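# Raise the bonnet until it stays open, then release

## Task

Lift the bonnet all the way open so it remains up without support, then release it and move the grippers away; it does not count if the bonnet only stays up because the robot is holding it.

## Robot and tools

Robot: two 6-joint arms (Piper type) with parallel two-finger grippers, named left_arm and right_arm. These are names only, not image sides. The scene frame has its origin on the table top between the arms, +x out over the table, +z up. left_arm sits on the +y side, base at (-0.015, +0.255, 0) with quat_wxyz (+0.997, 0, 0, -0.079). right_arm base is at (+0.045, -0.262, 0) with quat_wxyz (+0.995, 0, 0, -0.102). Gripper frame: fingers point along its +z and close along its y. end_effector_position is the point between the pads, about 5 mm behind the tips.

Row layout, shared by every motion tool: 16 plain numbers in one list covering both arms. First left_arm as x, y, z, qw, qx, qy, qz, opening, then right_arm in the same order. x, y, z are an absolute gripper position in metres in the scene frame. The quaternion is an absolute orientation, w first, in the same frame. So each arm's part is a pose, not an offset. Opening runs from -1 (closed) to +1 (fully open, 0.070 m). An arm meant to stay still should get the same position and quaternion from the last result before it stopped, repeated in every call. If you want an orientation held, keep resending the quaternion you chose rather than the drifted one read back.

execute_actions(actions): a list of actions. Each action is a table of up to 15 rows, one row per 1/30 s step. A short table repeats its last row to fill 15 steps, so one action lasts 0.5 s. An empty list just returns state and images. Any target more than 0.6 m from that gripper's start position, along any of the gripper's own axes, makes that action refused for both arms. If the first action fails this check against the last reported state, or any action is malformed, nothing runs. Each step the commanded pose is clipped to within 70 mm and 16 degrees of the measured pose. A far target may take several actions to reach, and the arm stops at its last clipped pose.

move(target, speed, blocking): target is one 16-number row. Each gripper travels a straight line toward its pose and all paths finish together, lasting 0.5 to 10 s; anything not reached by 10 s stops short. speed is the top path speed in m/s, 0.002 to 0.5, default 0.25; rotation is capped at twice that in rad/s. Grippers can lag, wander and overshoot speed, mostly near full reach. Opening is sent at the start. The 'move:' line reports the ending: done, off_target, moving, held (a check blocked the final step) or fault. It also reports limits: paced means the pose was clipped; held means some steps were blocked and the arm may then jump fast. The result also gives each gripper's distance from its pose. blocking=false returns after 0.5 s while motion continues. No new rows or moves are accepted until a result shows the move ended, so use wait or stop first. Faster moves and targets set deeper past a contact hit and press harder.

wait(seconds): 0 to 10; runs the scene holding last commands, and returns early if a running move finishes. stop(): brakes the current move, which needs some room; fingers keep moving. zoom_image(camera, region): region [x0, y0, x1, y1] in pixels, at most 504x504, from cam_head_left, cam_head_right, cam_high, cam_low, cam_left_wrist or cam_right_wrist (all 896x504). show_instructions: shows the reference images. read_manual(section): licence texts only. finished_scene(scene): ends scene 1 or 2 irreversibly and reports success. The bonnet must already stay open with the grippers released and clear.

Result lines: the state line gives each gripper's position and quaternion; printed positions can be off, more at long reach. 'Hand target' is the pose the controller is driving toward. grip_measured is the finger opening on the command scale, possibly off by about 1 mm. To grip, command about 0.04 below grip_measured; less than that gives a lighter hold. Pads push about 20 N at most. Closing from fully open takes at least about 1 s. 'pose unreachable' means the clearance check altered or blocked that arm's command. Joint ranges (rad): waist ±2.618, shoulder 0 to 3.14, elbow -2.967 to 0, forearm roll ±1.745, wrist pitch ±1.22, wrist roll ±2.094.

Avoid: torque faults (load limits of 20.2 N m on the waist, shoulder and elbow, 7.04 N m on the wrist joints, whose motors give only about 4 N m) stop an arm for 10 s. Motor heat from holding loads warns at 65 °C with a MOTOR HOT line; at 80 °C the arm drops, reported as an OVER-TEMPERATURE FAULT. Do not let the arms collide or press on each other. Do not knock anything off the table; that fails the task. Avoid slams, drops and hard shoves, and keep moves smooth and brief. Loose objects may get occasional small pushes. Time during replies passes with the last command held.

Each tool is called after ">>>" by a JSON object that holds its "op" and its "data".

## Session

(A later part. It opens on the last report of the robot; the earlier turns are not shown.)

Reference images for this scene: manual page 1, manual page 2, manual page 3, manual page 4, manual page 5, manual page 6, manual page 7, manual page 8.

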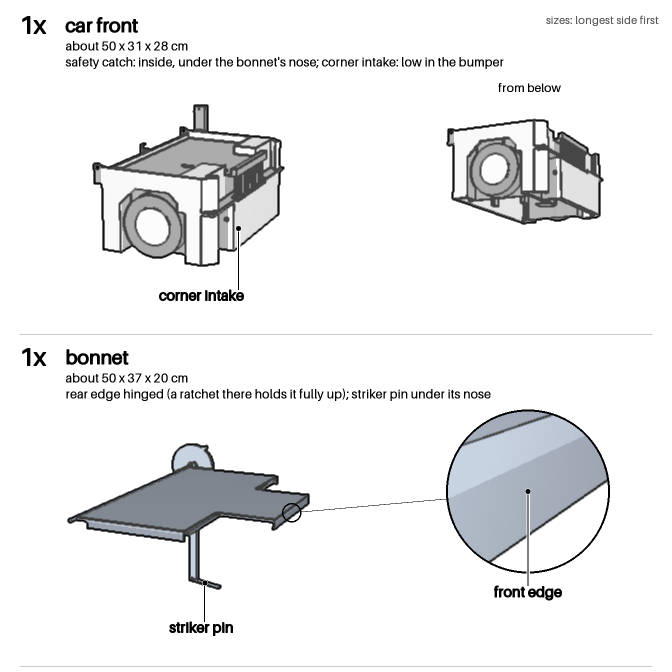

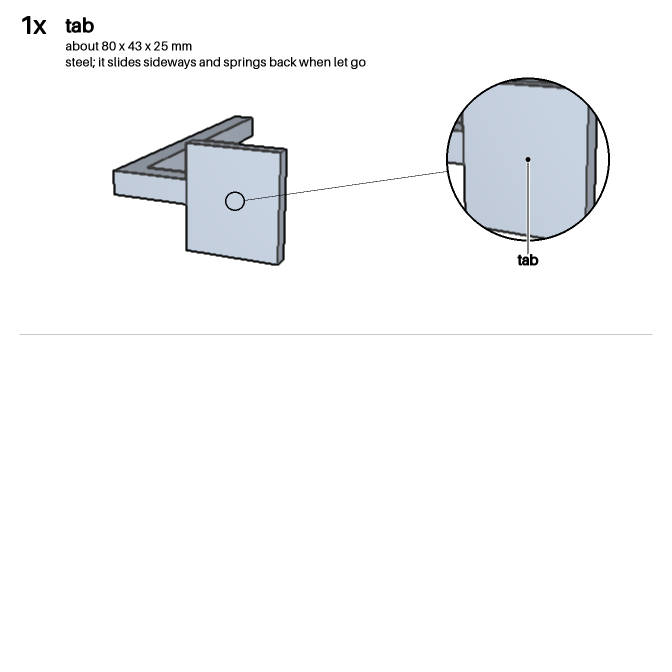

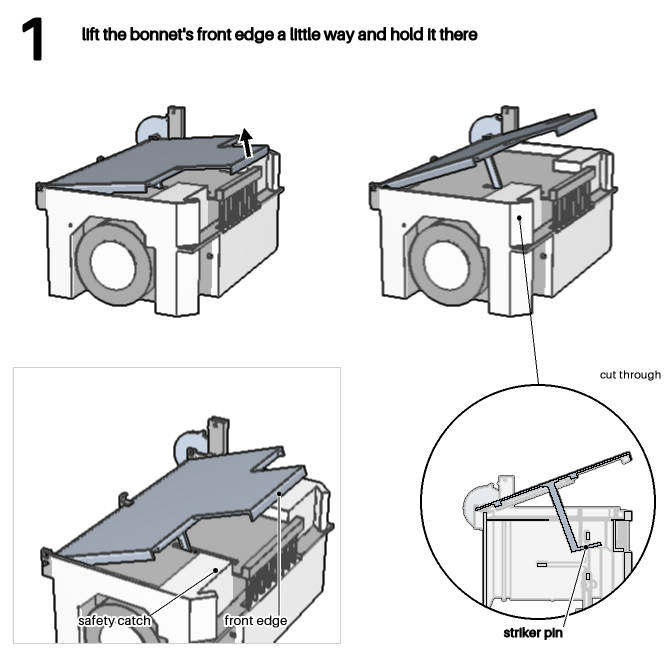

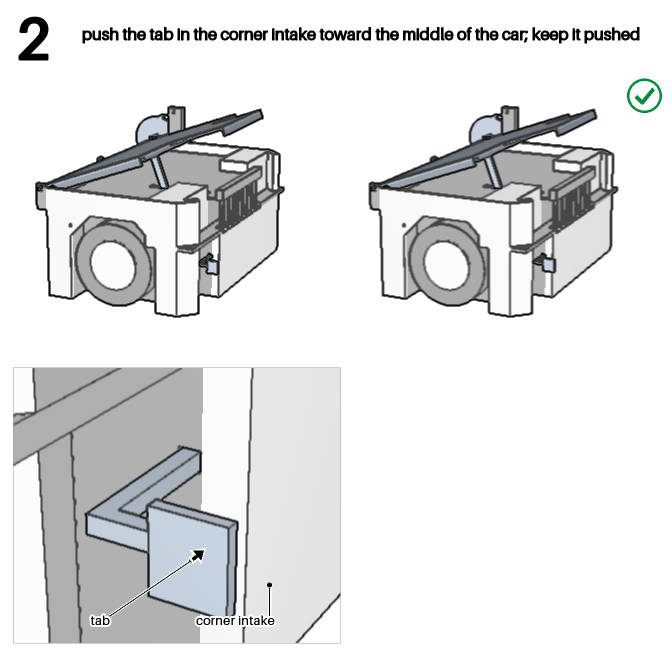

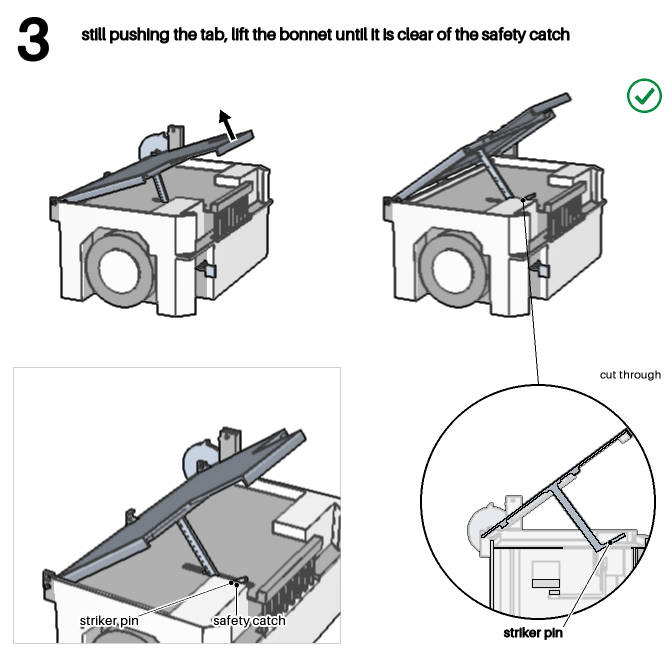

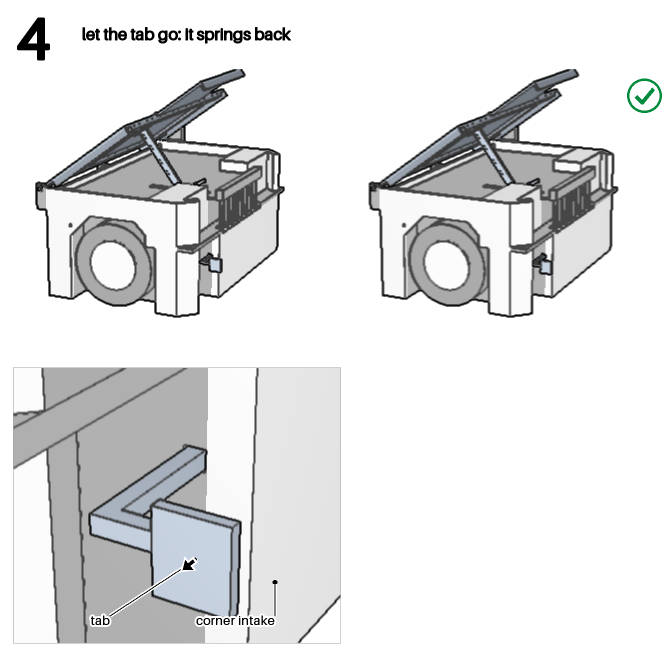

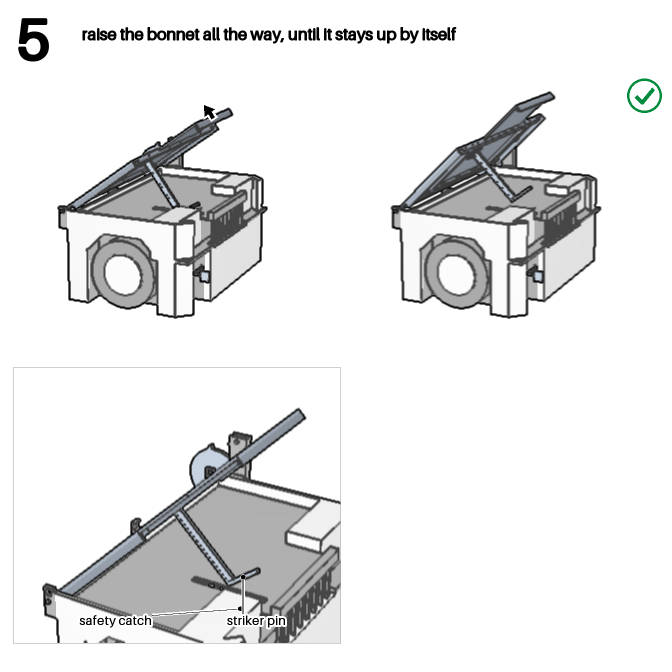

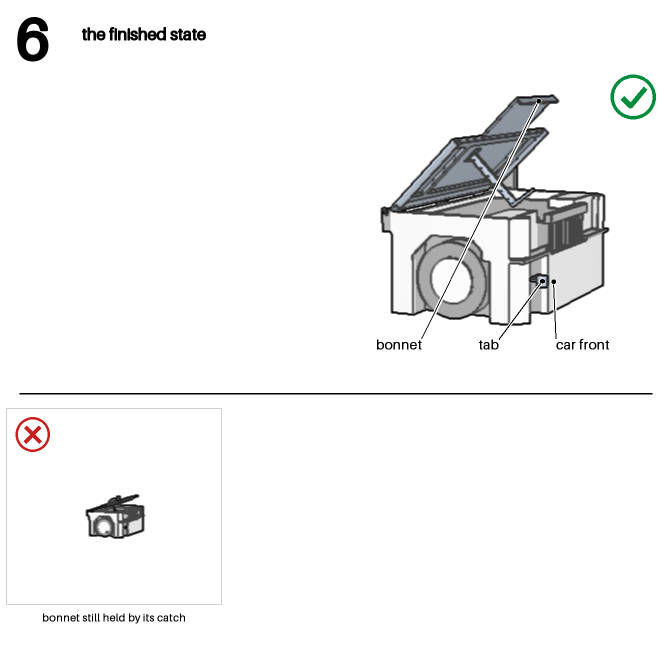

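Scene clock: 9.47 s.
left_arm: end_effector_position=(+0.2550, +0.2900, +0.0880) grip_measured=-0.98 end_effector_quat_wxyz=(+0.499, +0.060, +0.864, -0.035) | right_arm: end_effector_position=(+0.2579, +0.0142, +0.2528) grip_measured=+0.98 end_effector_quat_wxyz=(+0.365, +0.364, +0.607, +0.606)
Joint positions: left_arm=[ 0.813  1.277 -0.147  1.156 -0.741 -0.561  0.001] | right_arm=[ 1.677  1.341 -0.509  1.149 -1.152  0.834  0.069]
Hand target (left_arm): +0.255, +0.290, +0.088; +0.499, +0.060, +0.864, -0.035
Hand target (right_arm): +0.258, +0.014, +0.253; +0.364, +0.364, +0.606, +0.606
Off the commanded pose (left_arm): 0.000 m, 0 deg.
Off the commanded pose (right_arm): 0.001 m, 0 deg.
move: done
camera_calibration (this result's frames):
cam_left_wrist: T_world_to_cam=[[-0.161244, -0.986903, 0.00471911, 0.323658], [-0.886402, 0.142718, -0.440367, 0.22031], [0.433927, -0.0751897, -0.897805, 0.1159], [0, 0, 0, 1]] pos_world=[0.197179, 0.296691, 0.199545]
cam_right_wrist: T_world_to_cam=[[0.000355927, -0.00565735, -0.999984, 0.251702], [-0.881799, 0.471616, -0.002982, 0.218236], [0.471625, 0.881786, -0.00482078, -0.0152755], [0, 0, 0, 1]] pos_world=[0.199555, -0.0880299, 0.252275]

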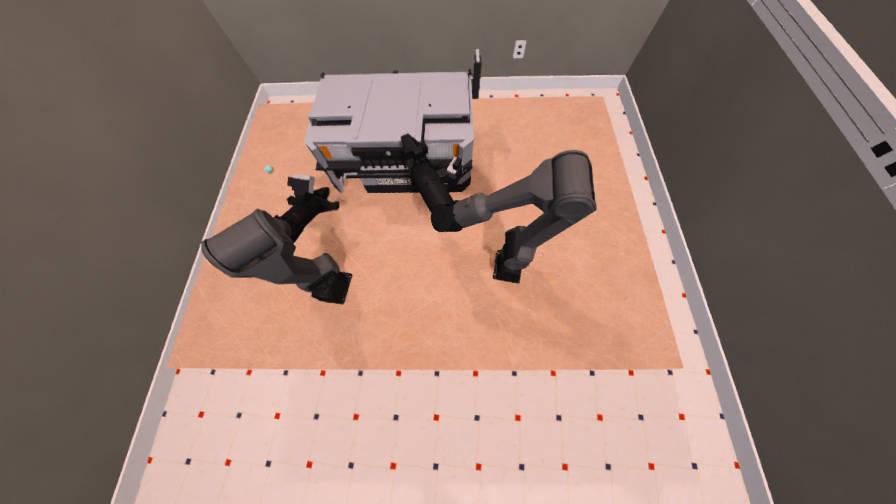

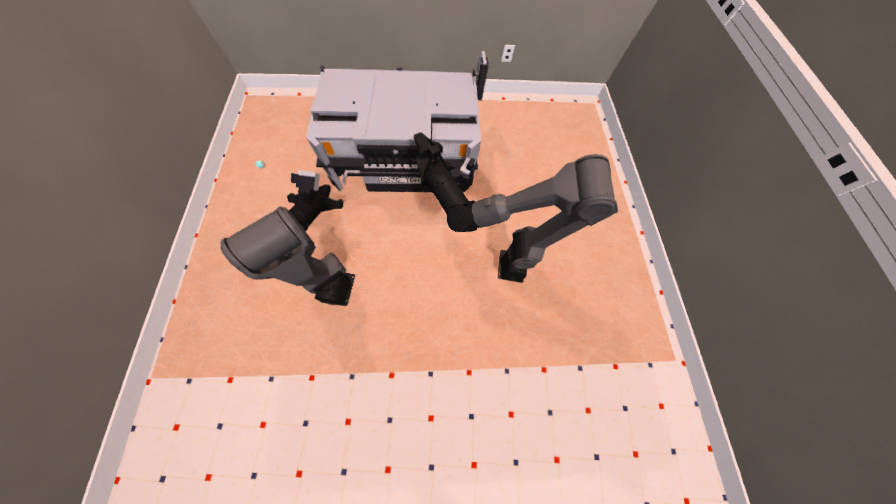

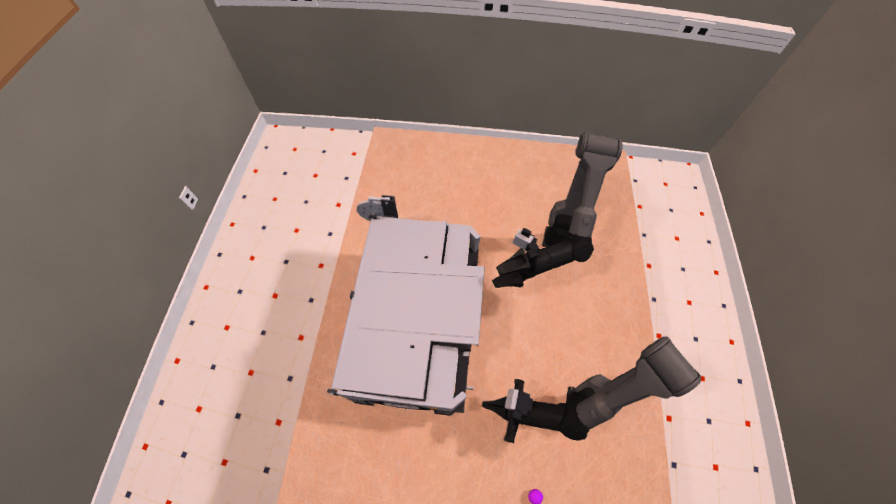

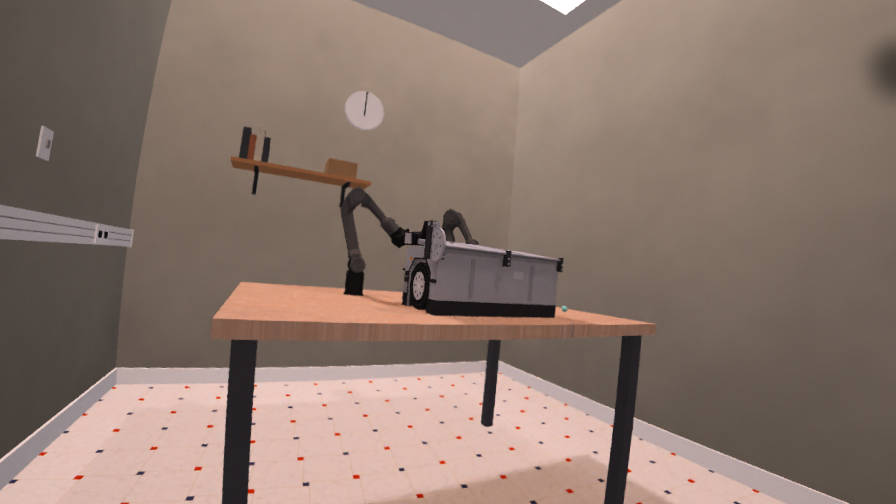

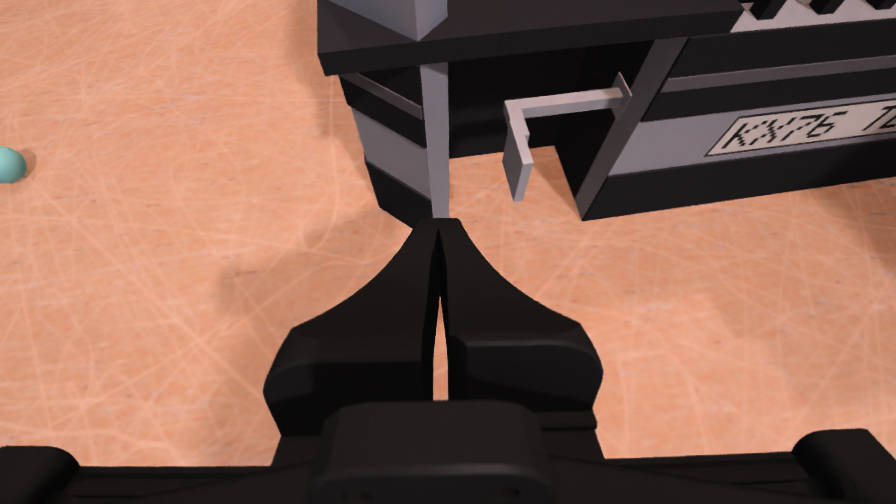

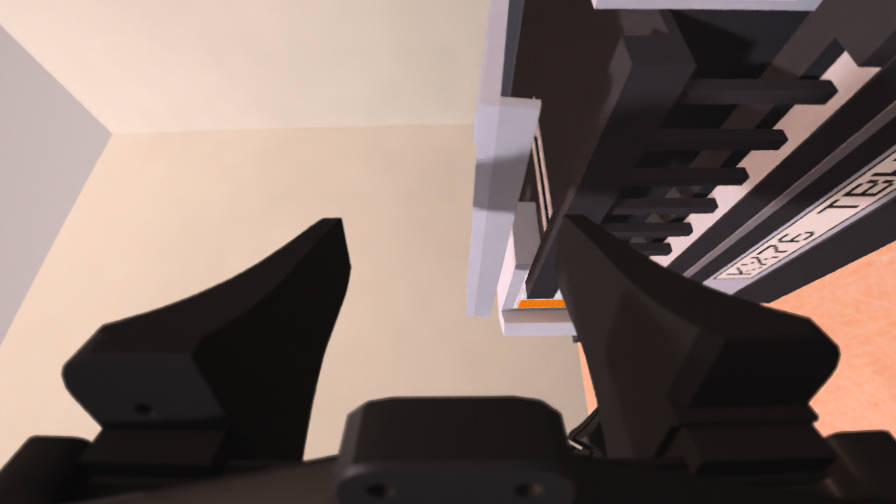

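>>> {"op": "move", "data": {"target": [0.293,0.268,0.072,0.4988,0.0604,0.8639,-0.0349,-1, 0.315,0.04,0.257,0.3642,0.3642,0.6061,0.6061,1], "speed": 0.05}}

Scene clock: 11.13 s.
left_arm: end_effector_position=(+0.2921, +0.2677, +0.0710) grip_measured=-0.98 end_effector_quat_wxyz=(+0.497, +0.062, +0.865, -0.034) | right_arm: end_effector_position=(+0.3147, +0.0409, +0.2567) grip_measured=+0.98 end_effector_quat_wxyz=(+0.363, +0.365, +0.606, +0.606)
Joint positions: left_arm=[ 0.478  1.472 -0.193  0.625 -0.716 -0.25   0.001] | right_arm=[ 1.42   1.47  -0.653  0.929 -0.979  0.933  0.069]
Hand target (left_arm): +0.292, +0.268, +0.071; +0.497, +0.062, +0.865, -0.034
Hand target (right_arm): +0.314, +0.041, +0.257; +0.363, +0.365, +0.606, +0.606
Off the commanded pose (left_arm): 0.001 m, 0 deg.
Off the commanded pose (right_arm): 0.001 m, 0 deg.
move: done
camera_calibration (this result's frames):
cam_left_wrist: T_world_to_cam=[[-0.163469, -0.986546, 0.00226869, 0.308403], [-0.888086, 0.146153, -0.435823, 0.248193], [0.429628, -0.0732586, -0.900029, 0.083746], [0, 0, 0, 1]] pos_world=[0.234852, 0.274114, 0.182842]
cam_right_wrist: T_world_to_cam=[[-0.00208672, -0.00298867, -0.999993, 0.256373], [-0.882007, 0.471237, 0.00043213, 0.254865], [0.471233, 0.882002, -0.00361936, -0.0657536], [0, 0, 0, 1]] pos_world=[0.256313, -0.061341, 0.256023]

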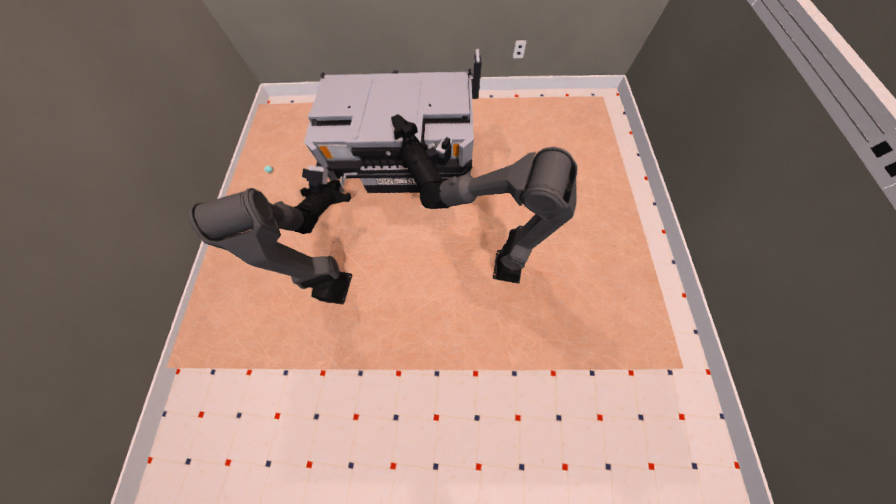

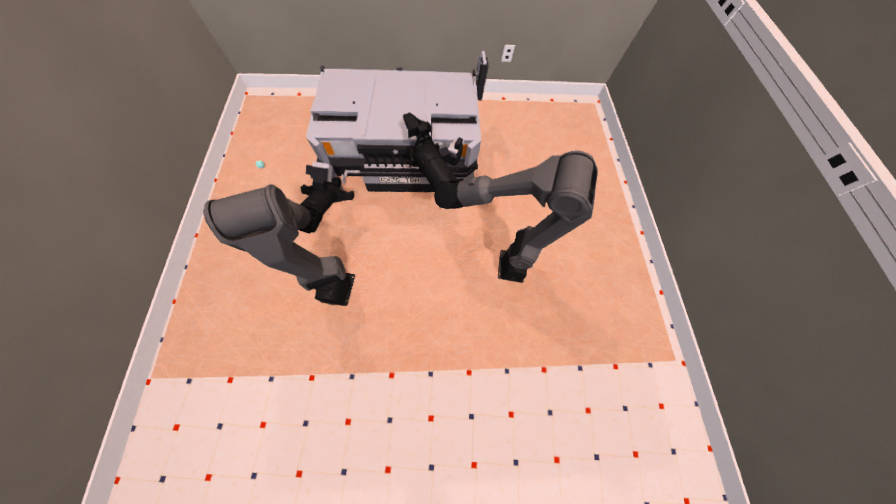

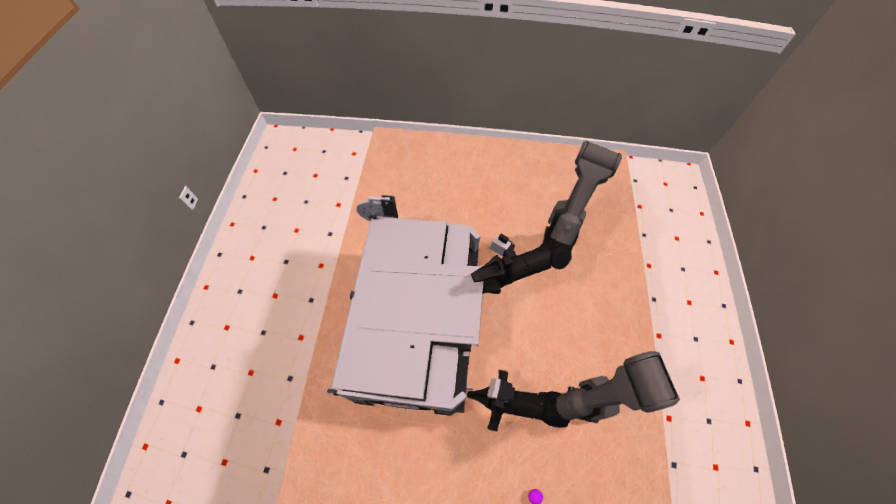

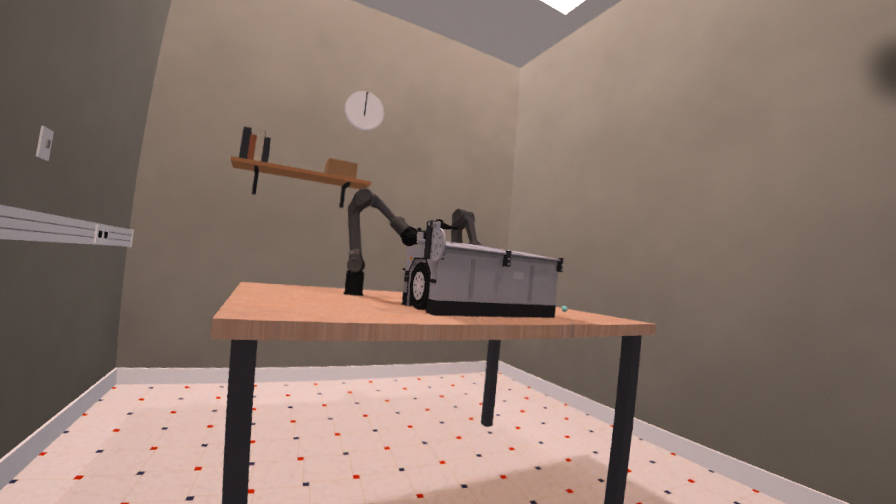

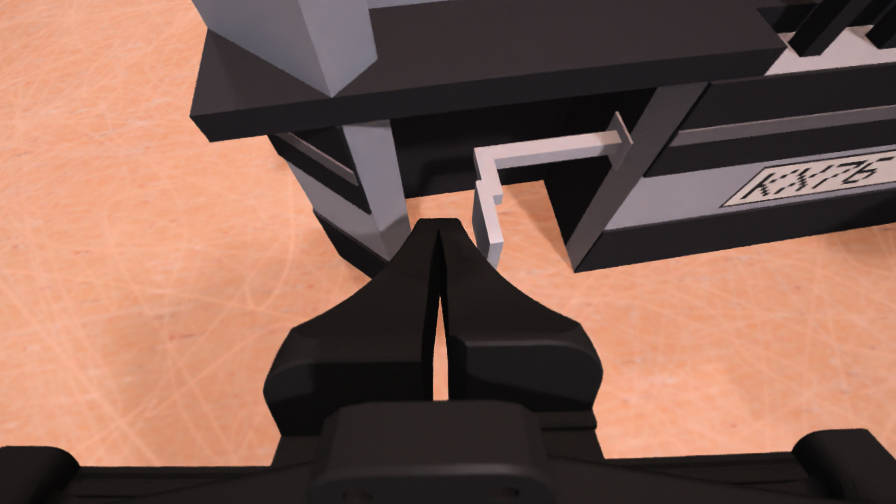

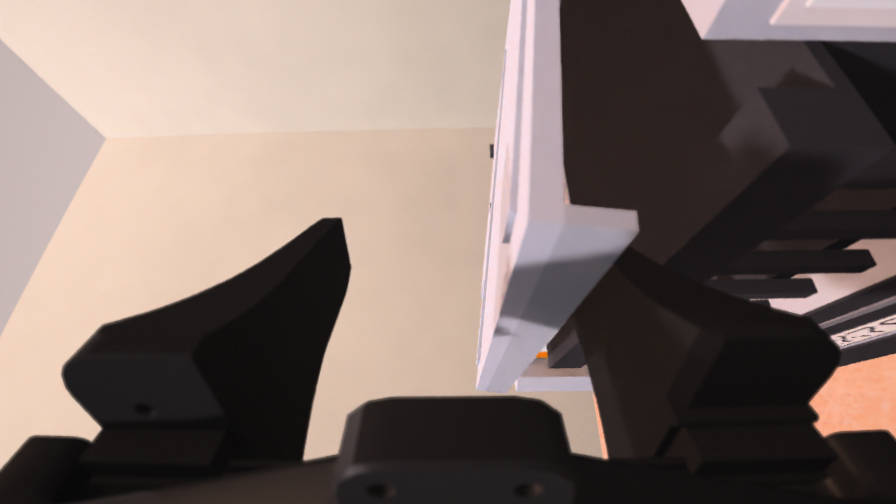

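>>> {"op": "move", "data": {"target": [0.293,0.266,0.072,0.4988,0.0604,0.8639,-0.0349,-1, 0.323,0.04,0.317,0.3642,0.3642,0.6061,0.6061,1], "speed": 0.05}}

>>> {"op": "move", "data": {"target": [0.293,0.251,0.072,0.4988,0.0604,0.8639,-0.0349,-1, 0.323,0.04,0.317,0.3642,0.3642,0.6061,0.6061,1], "speed": 0.02}}

Scene clock: 12.77 s.
left_arm: end_effector_position=(+0.2931, +0.2660, +0.0720) grip_measured=-0.98 end_effector_quat_wxyz=(+0.499, +0.060, +0.864, -0.035) | right_arm: end_effector_position=(+0.3239, +0.0399, +0.3171) grip_measured=+0.99 end_effector_quat_wxyz=(+0.365, +0.366, +0.605, +0.606)
Joint positions: left_arm=[ 0.464  1.471 -0.192  0.605 -0.718 -0.245  0.001] | right_arm=[ 1.38   1.363 -0.822  1.083 -0.807  0.655  0.07 ]
Hand target (left_arm): +0.293, +0.266, +0.072; +0.499, +0.060, +0.864, -0.035
Hand target (right_arm): +0.323, +0.041, +0.317; +0.364, +0.364, +0.606, +0.606
Off the commanded pose (left_arm): 0.000 m, 0 deg.
Off the commanded pose (right_arm): 0.001 m, 0 deg.
move: done
camera_calibration (this result's frames):
cam_left_wrist: T_world_to_cam=[[-0.161292, -0.986896, 0.00454815, 0.306244], [-0.886331, 0.142826, -0.440474, 0.250406], [0.434053, -0.075076, -0.897754, 0.0831808], [0, 0, 0, 1]] pos_world=[0.235232, 0.272711, 0.18358]
cam_right_wrist: T_world_to_cam=[[0.000357191, -0.00258499, -0.999997, 0.316072], [-0.880283, 0.474446, -0.00154087, 0.263441], [0.474449, 0.880281, -0.00210606, -0.0704361], [0, 0, 0, 1]] pos_world=[0.265208, -0.0621682, 0.316329]

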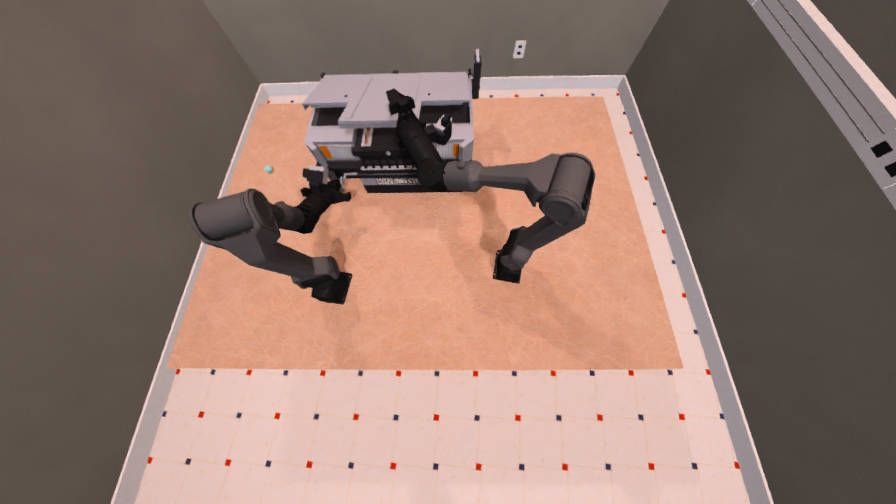

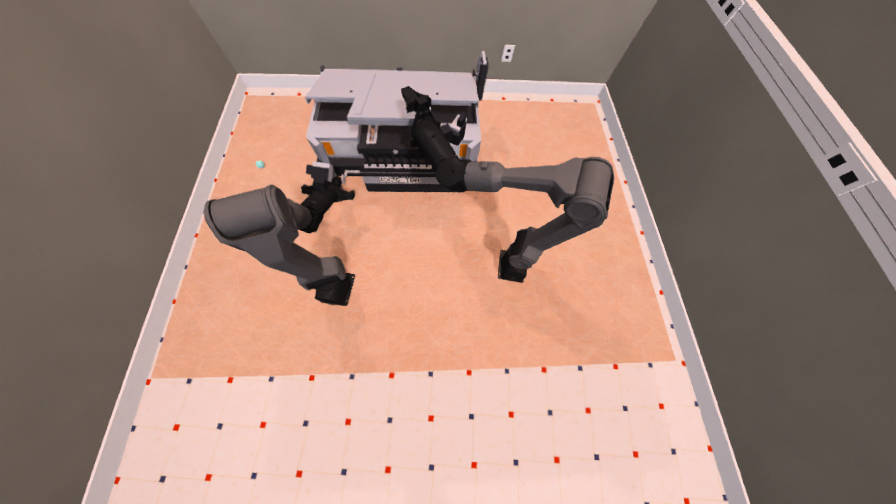

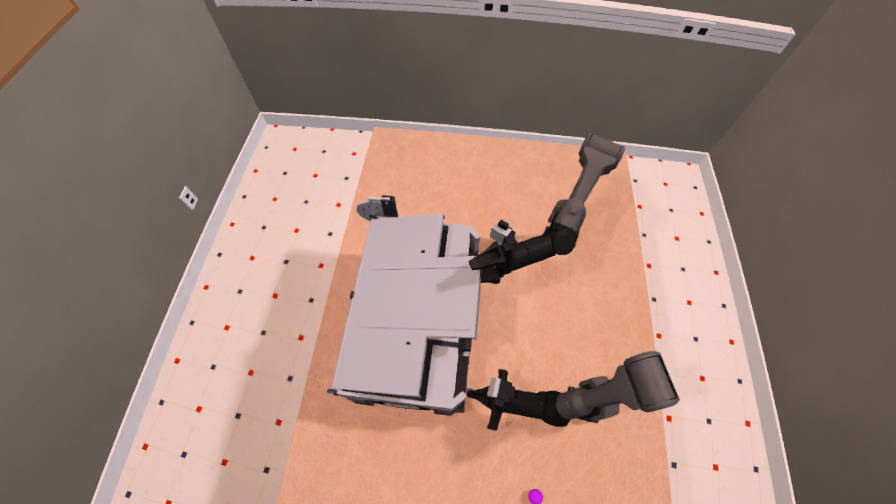

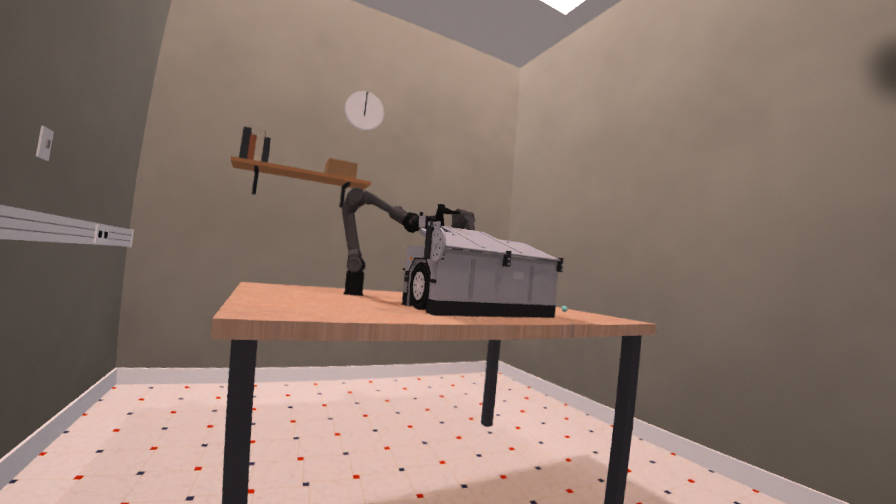

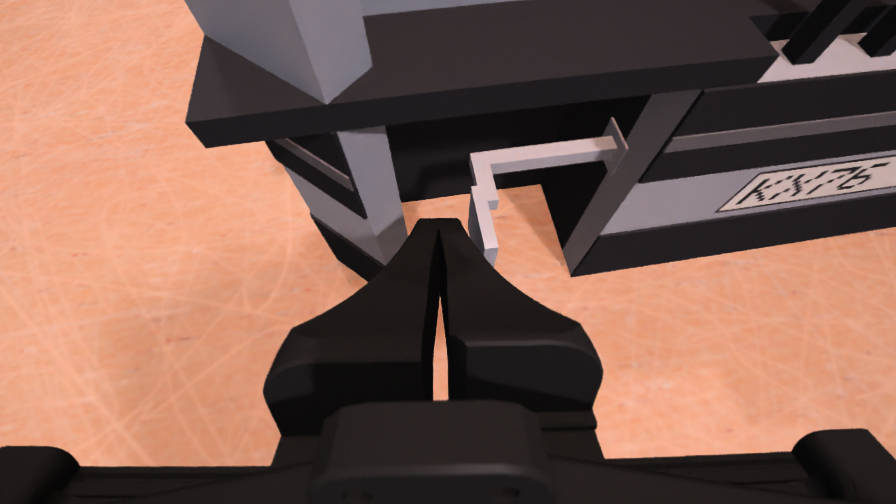

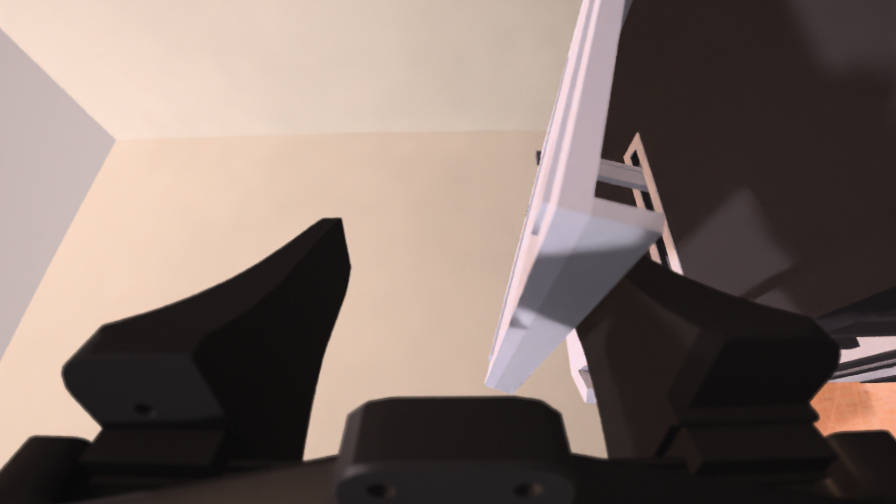

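Scene clock: 13.73 s.
left_arm: end_effector_position=(+0.2928, +0.2514, +0.0719) grip_measured=-0.98 end_effector_quat_wxyz=(+0.498, +0.060, +0.864, -0.034) | right_arm: end_effector_position=(+0.3232, +0.0397, +0.3171) grip_measured=+0.99 end_effector_quat_wxyz=(+0.365, +0.365, +0.606, +0.606)
Joint positions: left_arm=[ 0.346  1.458 -0.178  0.448 -0.695 -0.185  0.001] | right_arm=[ 1.381  1.36  -0.819  1.082 -0.805  0.654  0.07 ]
Hand target (left_arm): +0.293, +0.251, +0.072; +0.498, +0.061, +0.864, -0.035
Hand target (right_arm): +0.323, +0.040, +0.317; +0.364, +0.364, +0.606, +0.606
Off the commanded pose (left_arm): 0.001 m, 0 deg.
Off the commanded pose (right_arm): 0.000 m, 0 deg.
move: done
camera_calibration (this result's frames):
cam_left_wrist: T_world_to_cam=[[-0.160281, -0.987064, 0.00371205, 0.291597], [-0.886855, 0.142356, -0.439571, 0.252373], [0.433357, -0.0737472, -0.8982, 0.0819907], [0, 0, 0, 1]] pos_world=[0.235024, 0.257944, 0.183497]
cam_right_wrist: T_world_to_cam=[[0.000543258, -0.00363724, -0.999993, 0.316024], [-0.881384, 0.472395, -0.00219705, 0.263557], [0.4724, 0.881379, -0.00294917, -0.0690189], [0, 0, 0, 1]] pos_world=[0.264728, -0.0625216, 0.316397]

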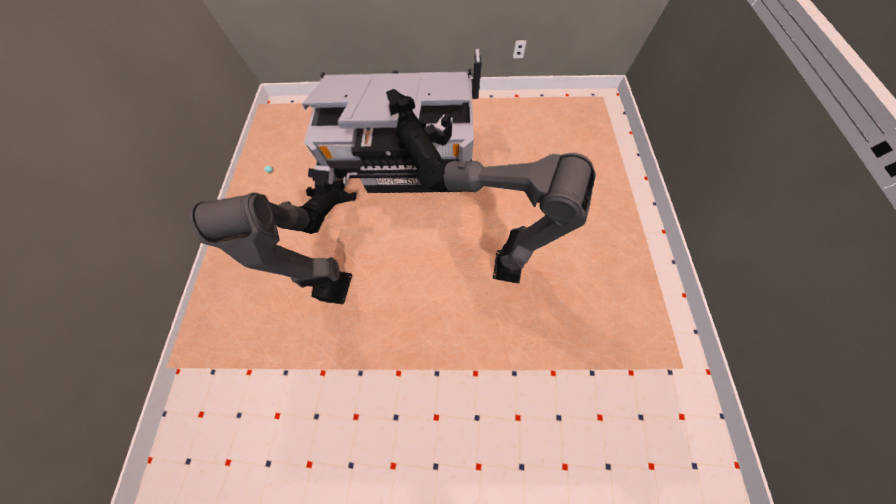

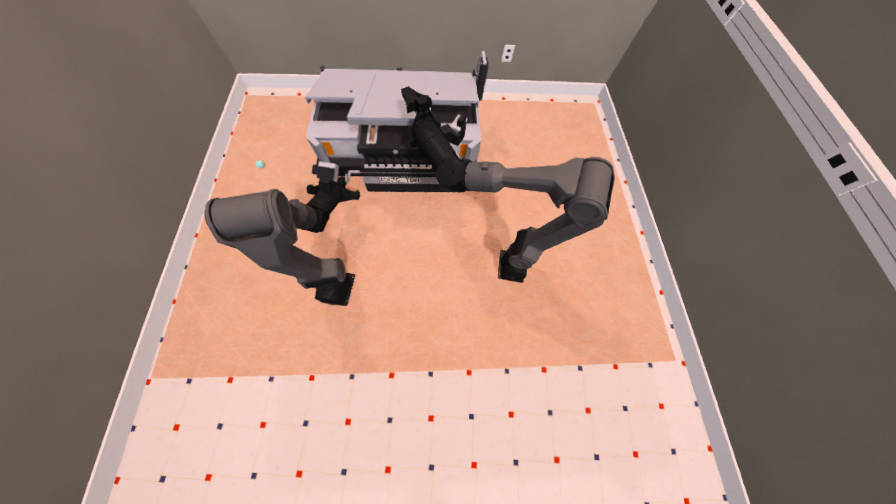

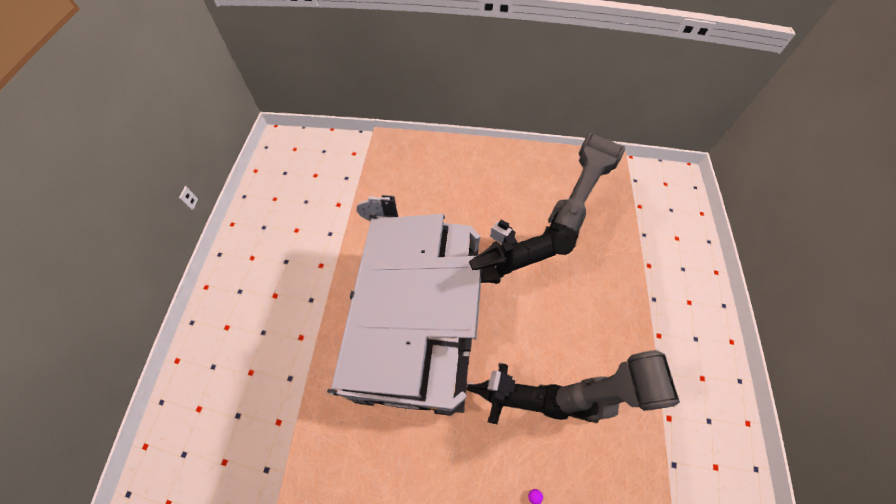

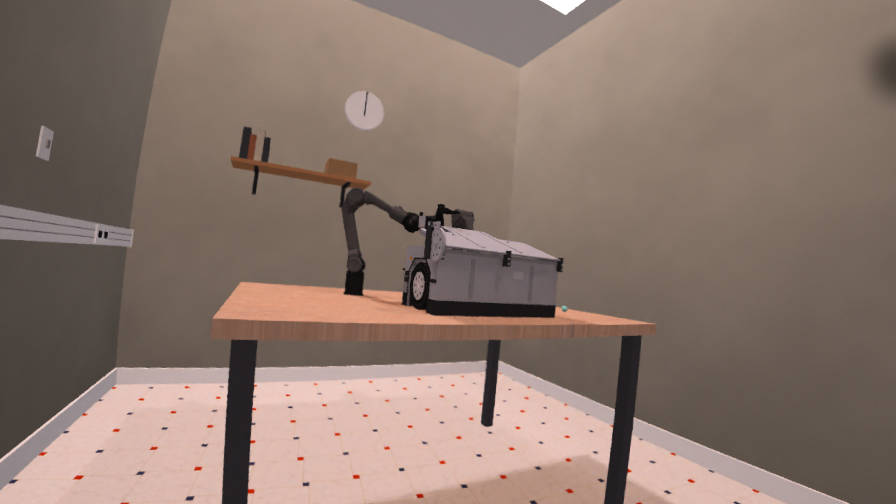

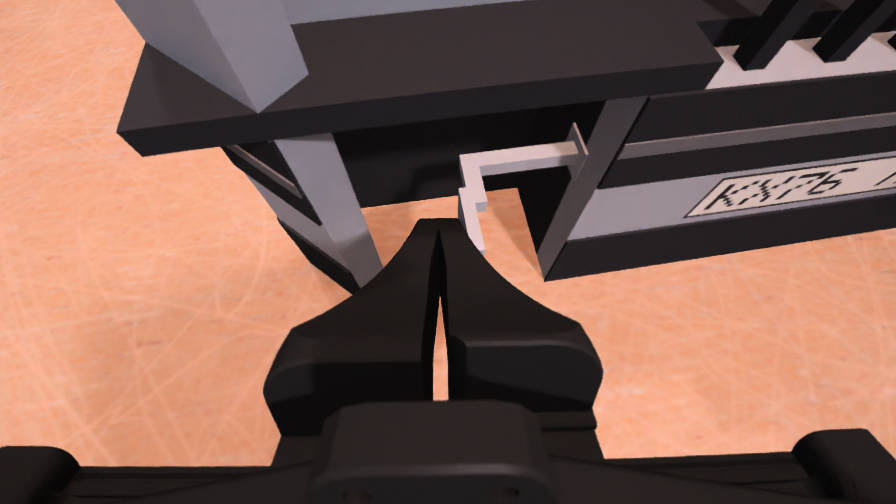

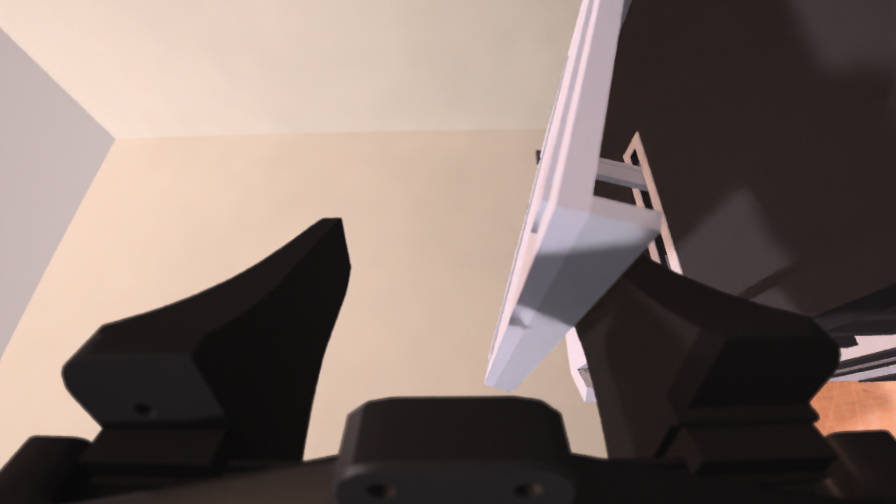

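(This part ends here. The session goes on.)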